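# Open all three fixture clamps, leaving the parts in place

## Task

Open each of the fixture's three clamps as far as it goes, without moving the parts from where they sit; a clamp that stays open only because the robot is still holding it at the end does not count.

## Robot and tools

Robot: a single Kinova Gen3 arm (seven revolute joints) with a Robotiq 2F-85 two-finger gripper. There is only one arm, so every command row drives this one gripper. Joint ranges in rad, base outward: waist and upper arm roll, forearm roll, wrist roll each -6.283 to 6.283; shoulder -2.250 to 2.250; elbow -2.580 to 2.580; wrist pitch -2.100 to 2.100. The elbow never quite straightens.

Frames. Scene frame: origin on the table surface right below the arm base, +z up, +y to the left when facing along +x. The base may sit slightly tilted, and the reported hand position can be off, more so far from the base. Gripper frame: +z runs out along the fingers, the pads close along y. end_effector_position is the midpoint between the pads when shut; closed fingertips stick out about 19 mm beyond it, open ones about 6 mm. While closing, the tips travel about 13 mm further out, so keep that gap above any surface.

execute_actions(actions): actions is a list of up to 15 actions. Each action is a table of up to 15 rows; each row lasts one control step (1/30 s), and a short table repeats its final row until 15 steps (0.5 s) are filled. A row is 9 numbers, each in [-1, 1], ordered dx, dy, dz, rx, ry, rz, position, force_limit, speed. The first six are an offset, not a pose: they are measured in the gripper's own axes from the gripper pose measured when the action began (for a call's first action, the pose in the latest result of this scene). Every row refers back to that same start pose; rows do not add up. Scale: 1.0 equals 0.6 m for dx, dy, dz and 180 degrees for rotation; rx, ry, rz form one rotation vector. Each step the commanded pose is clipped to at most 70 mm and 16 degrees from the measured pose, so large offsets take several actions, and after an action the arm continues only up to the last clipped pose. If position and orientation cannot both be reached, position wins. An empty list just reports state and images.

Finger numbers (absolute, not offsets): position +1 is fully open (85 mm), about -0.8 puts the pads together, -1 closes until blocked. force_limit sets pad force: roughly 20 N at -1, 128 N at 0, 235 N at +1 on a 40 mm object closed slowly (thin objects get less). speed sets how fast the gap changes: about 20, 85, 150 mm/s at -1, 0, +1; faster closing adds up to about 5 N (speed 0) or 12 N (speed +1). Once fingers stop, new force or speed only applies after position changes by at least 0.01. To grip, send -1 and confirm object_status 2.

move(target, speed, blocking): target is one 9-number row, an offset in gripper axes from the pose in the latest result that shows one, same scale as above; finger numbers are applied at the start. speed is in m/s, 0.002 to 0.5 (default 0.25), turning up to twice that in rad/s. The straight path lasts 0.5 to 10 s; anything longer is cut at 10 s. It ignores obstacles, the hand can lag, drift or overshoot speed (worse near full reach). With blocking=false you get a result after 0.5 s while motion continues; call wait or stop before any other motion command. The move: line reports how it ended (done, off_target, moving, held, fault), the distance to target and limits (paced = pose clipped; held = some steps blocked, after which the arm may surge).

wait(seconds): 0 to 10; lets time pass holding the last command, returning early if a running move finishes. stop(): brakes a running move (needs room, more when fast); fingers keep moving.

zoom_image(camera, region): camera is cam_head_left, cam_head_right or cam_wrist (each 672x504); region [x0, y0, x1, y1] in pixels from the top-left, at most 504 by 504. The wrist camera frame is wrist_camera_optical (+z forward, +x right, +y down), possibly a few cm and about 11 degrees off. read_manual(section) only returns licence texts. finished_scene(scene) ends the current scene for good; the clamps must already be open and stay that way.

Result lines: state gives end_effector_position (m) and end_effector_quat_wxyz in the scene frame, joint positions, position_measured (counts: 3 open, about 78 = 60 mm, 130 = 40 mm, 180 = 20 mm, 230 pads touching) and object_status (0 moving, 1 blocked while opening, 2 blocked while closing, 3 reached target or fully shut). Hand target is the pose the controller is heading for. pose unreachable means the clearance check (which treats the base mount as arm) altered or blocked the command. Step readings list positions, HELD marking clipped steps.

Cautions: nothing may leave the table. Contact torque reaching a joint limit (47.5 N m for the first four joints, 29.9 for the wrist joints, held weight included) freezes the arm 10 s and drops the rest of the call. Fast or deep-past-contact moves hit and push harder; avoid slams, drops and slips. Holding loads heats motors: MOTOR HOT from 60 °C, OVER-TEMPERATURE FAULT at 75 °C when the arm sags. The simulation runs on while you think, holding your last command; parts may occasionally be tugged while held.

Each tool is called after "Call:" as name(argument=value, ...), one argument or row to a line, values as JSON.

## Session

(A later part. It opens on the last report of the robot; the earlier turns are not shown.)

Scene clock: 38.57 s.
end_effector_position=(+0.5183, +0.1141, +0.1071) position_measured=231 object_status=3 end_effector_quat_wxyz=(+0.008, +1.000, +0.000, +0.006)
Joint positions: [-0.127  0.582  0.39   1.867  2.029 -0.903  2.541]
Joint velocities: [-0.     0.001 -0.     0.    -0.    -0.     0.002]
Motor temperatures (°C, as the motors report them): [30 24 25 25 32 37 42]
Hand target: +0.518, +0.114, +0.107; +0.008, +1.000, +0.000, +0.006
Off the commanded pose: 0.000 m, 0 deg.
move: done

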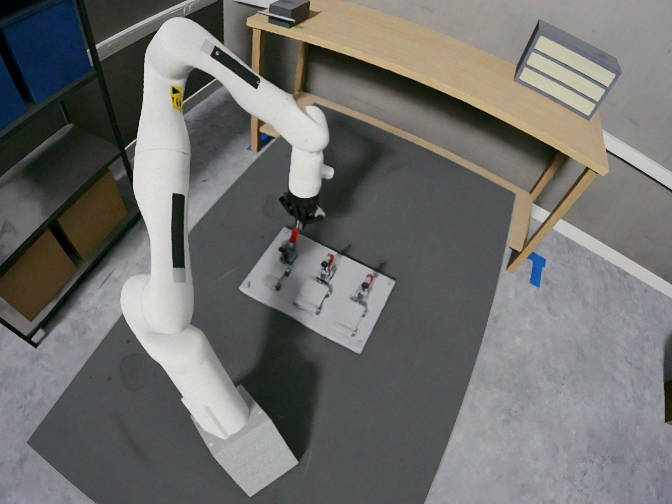

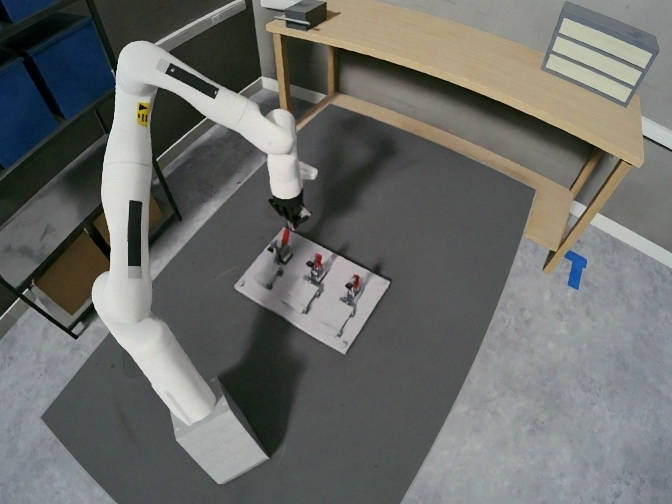

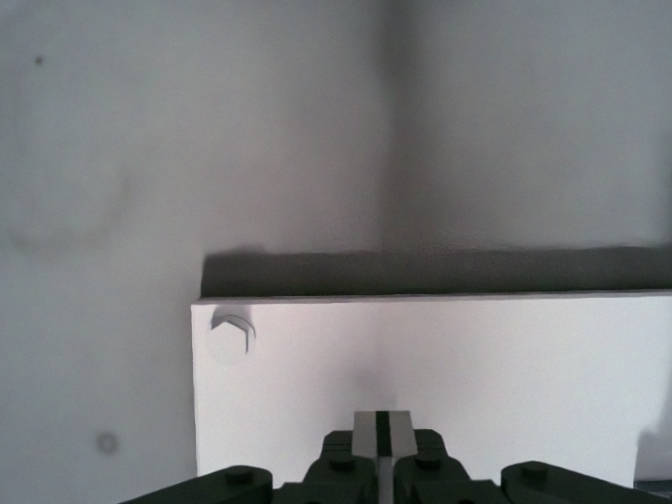

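Call:
move(
  target=[-0.063,0,0.008,0,0,0,-1,-0.6,0.5],
  speed=0.035,
)

Call:
move(
  target=[0.05,0,-0.05,0,0,0,-1,-0.6,0.5],
  speed=0.1,
)

Call:
zoom_image(
  camera="cam_head_left",
  region=[230, 200, 410, 350],
)

Scene clock: 40.03 s.
end_effector_position=(+0.4871, +0.1138, +0.1038) position_measured=231 object_status=3 end_effector_quat_wxyz=(+0.009, +1.000, +0.001, +0.013)
Joint positions: [-0.122  0.545  0.367  1.99   1.962 -0.836  2.647]
Joint velocities: [-0.    -0.002  0.003  0.002 -0.    -0.001  0.001]
Motor temperatures (°C, as the motors report them): [30 24 25 25 32 37 42]
Hand target: +0.481, +0.114, +0.102; +0.008, +1.000, +0.000, +0.006
Off the commanded pose: 0.007 m, 1 deg.
move: off_target

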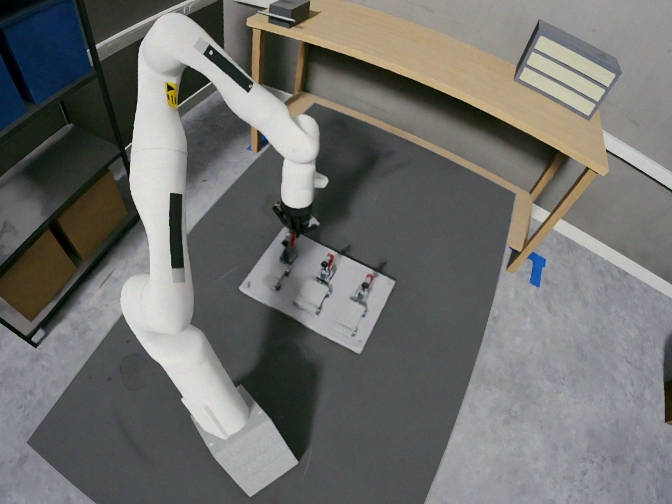

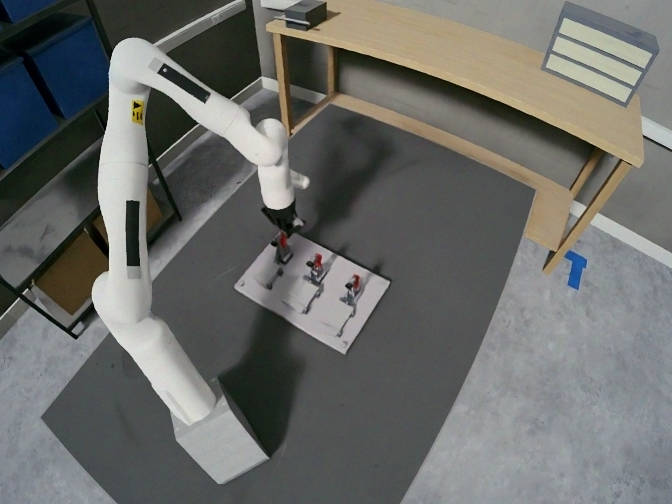

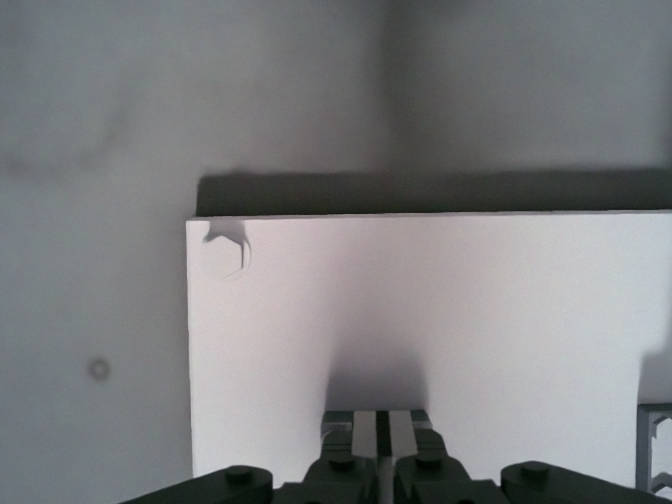

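Scene clock: 40.80 s.
end_effector_position=(+0.5164, +0.1146, +0.1345) position_measured=231 object_status=3 end_effector_quat_wxyz=(+0.009, +1.000, +0.001, +0.013)
Joint positions: [-0.115  0.527  0.415  1.877  2.069 -0.934  2.524]
Joint velocities: [-0.     0.002 -0.    -0.001  0.    -0.    -0.   ]
Motor temperatures (°C, as the motors report them): [30 24 25 25 32 37 42]
Hand target: +0.516, +0.115, +0.134; +0.009, +1.000, +0.001, +0.013
Off the commanded pose: 0.000 m, 0 deg.
move: done

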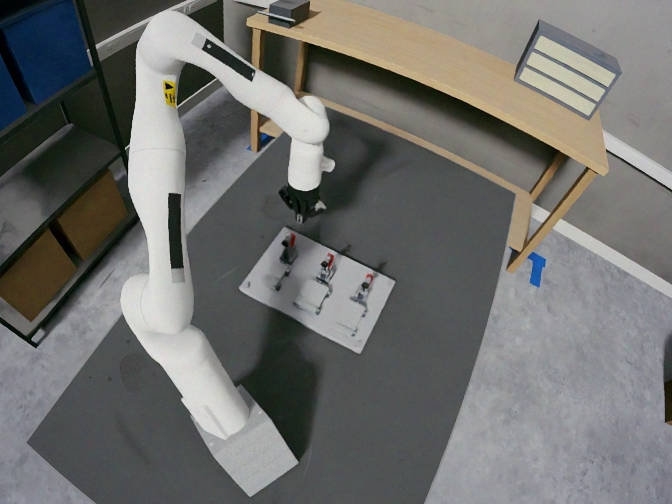

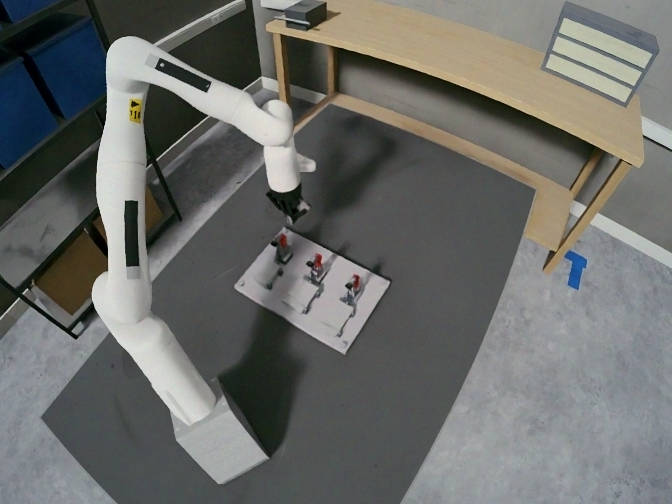

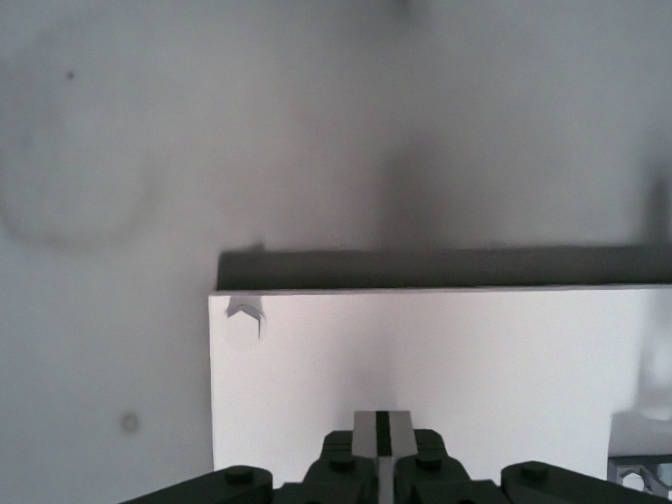

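Region (230, 200, 410, 350) of cam_head_left's 672x504 image, scaled by 2.800, with more detail than that image has.

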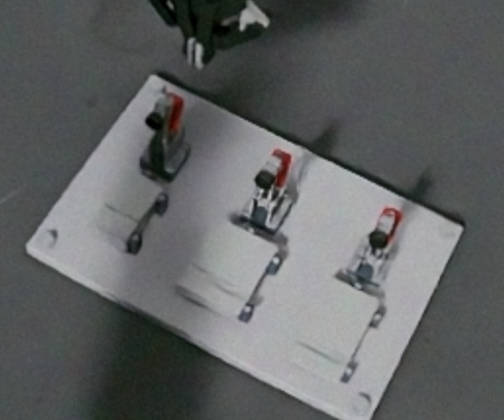

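Call:
finished_scene(
  scene=1,
)

The scene is finished: the task was done.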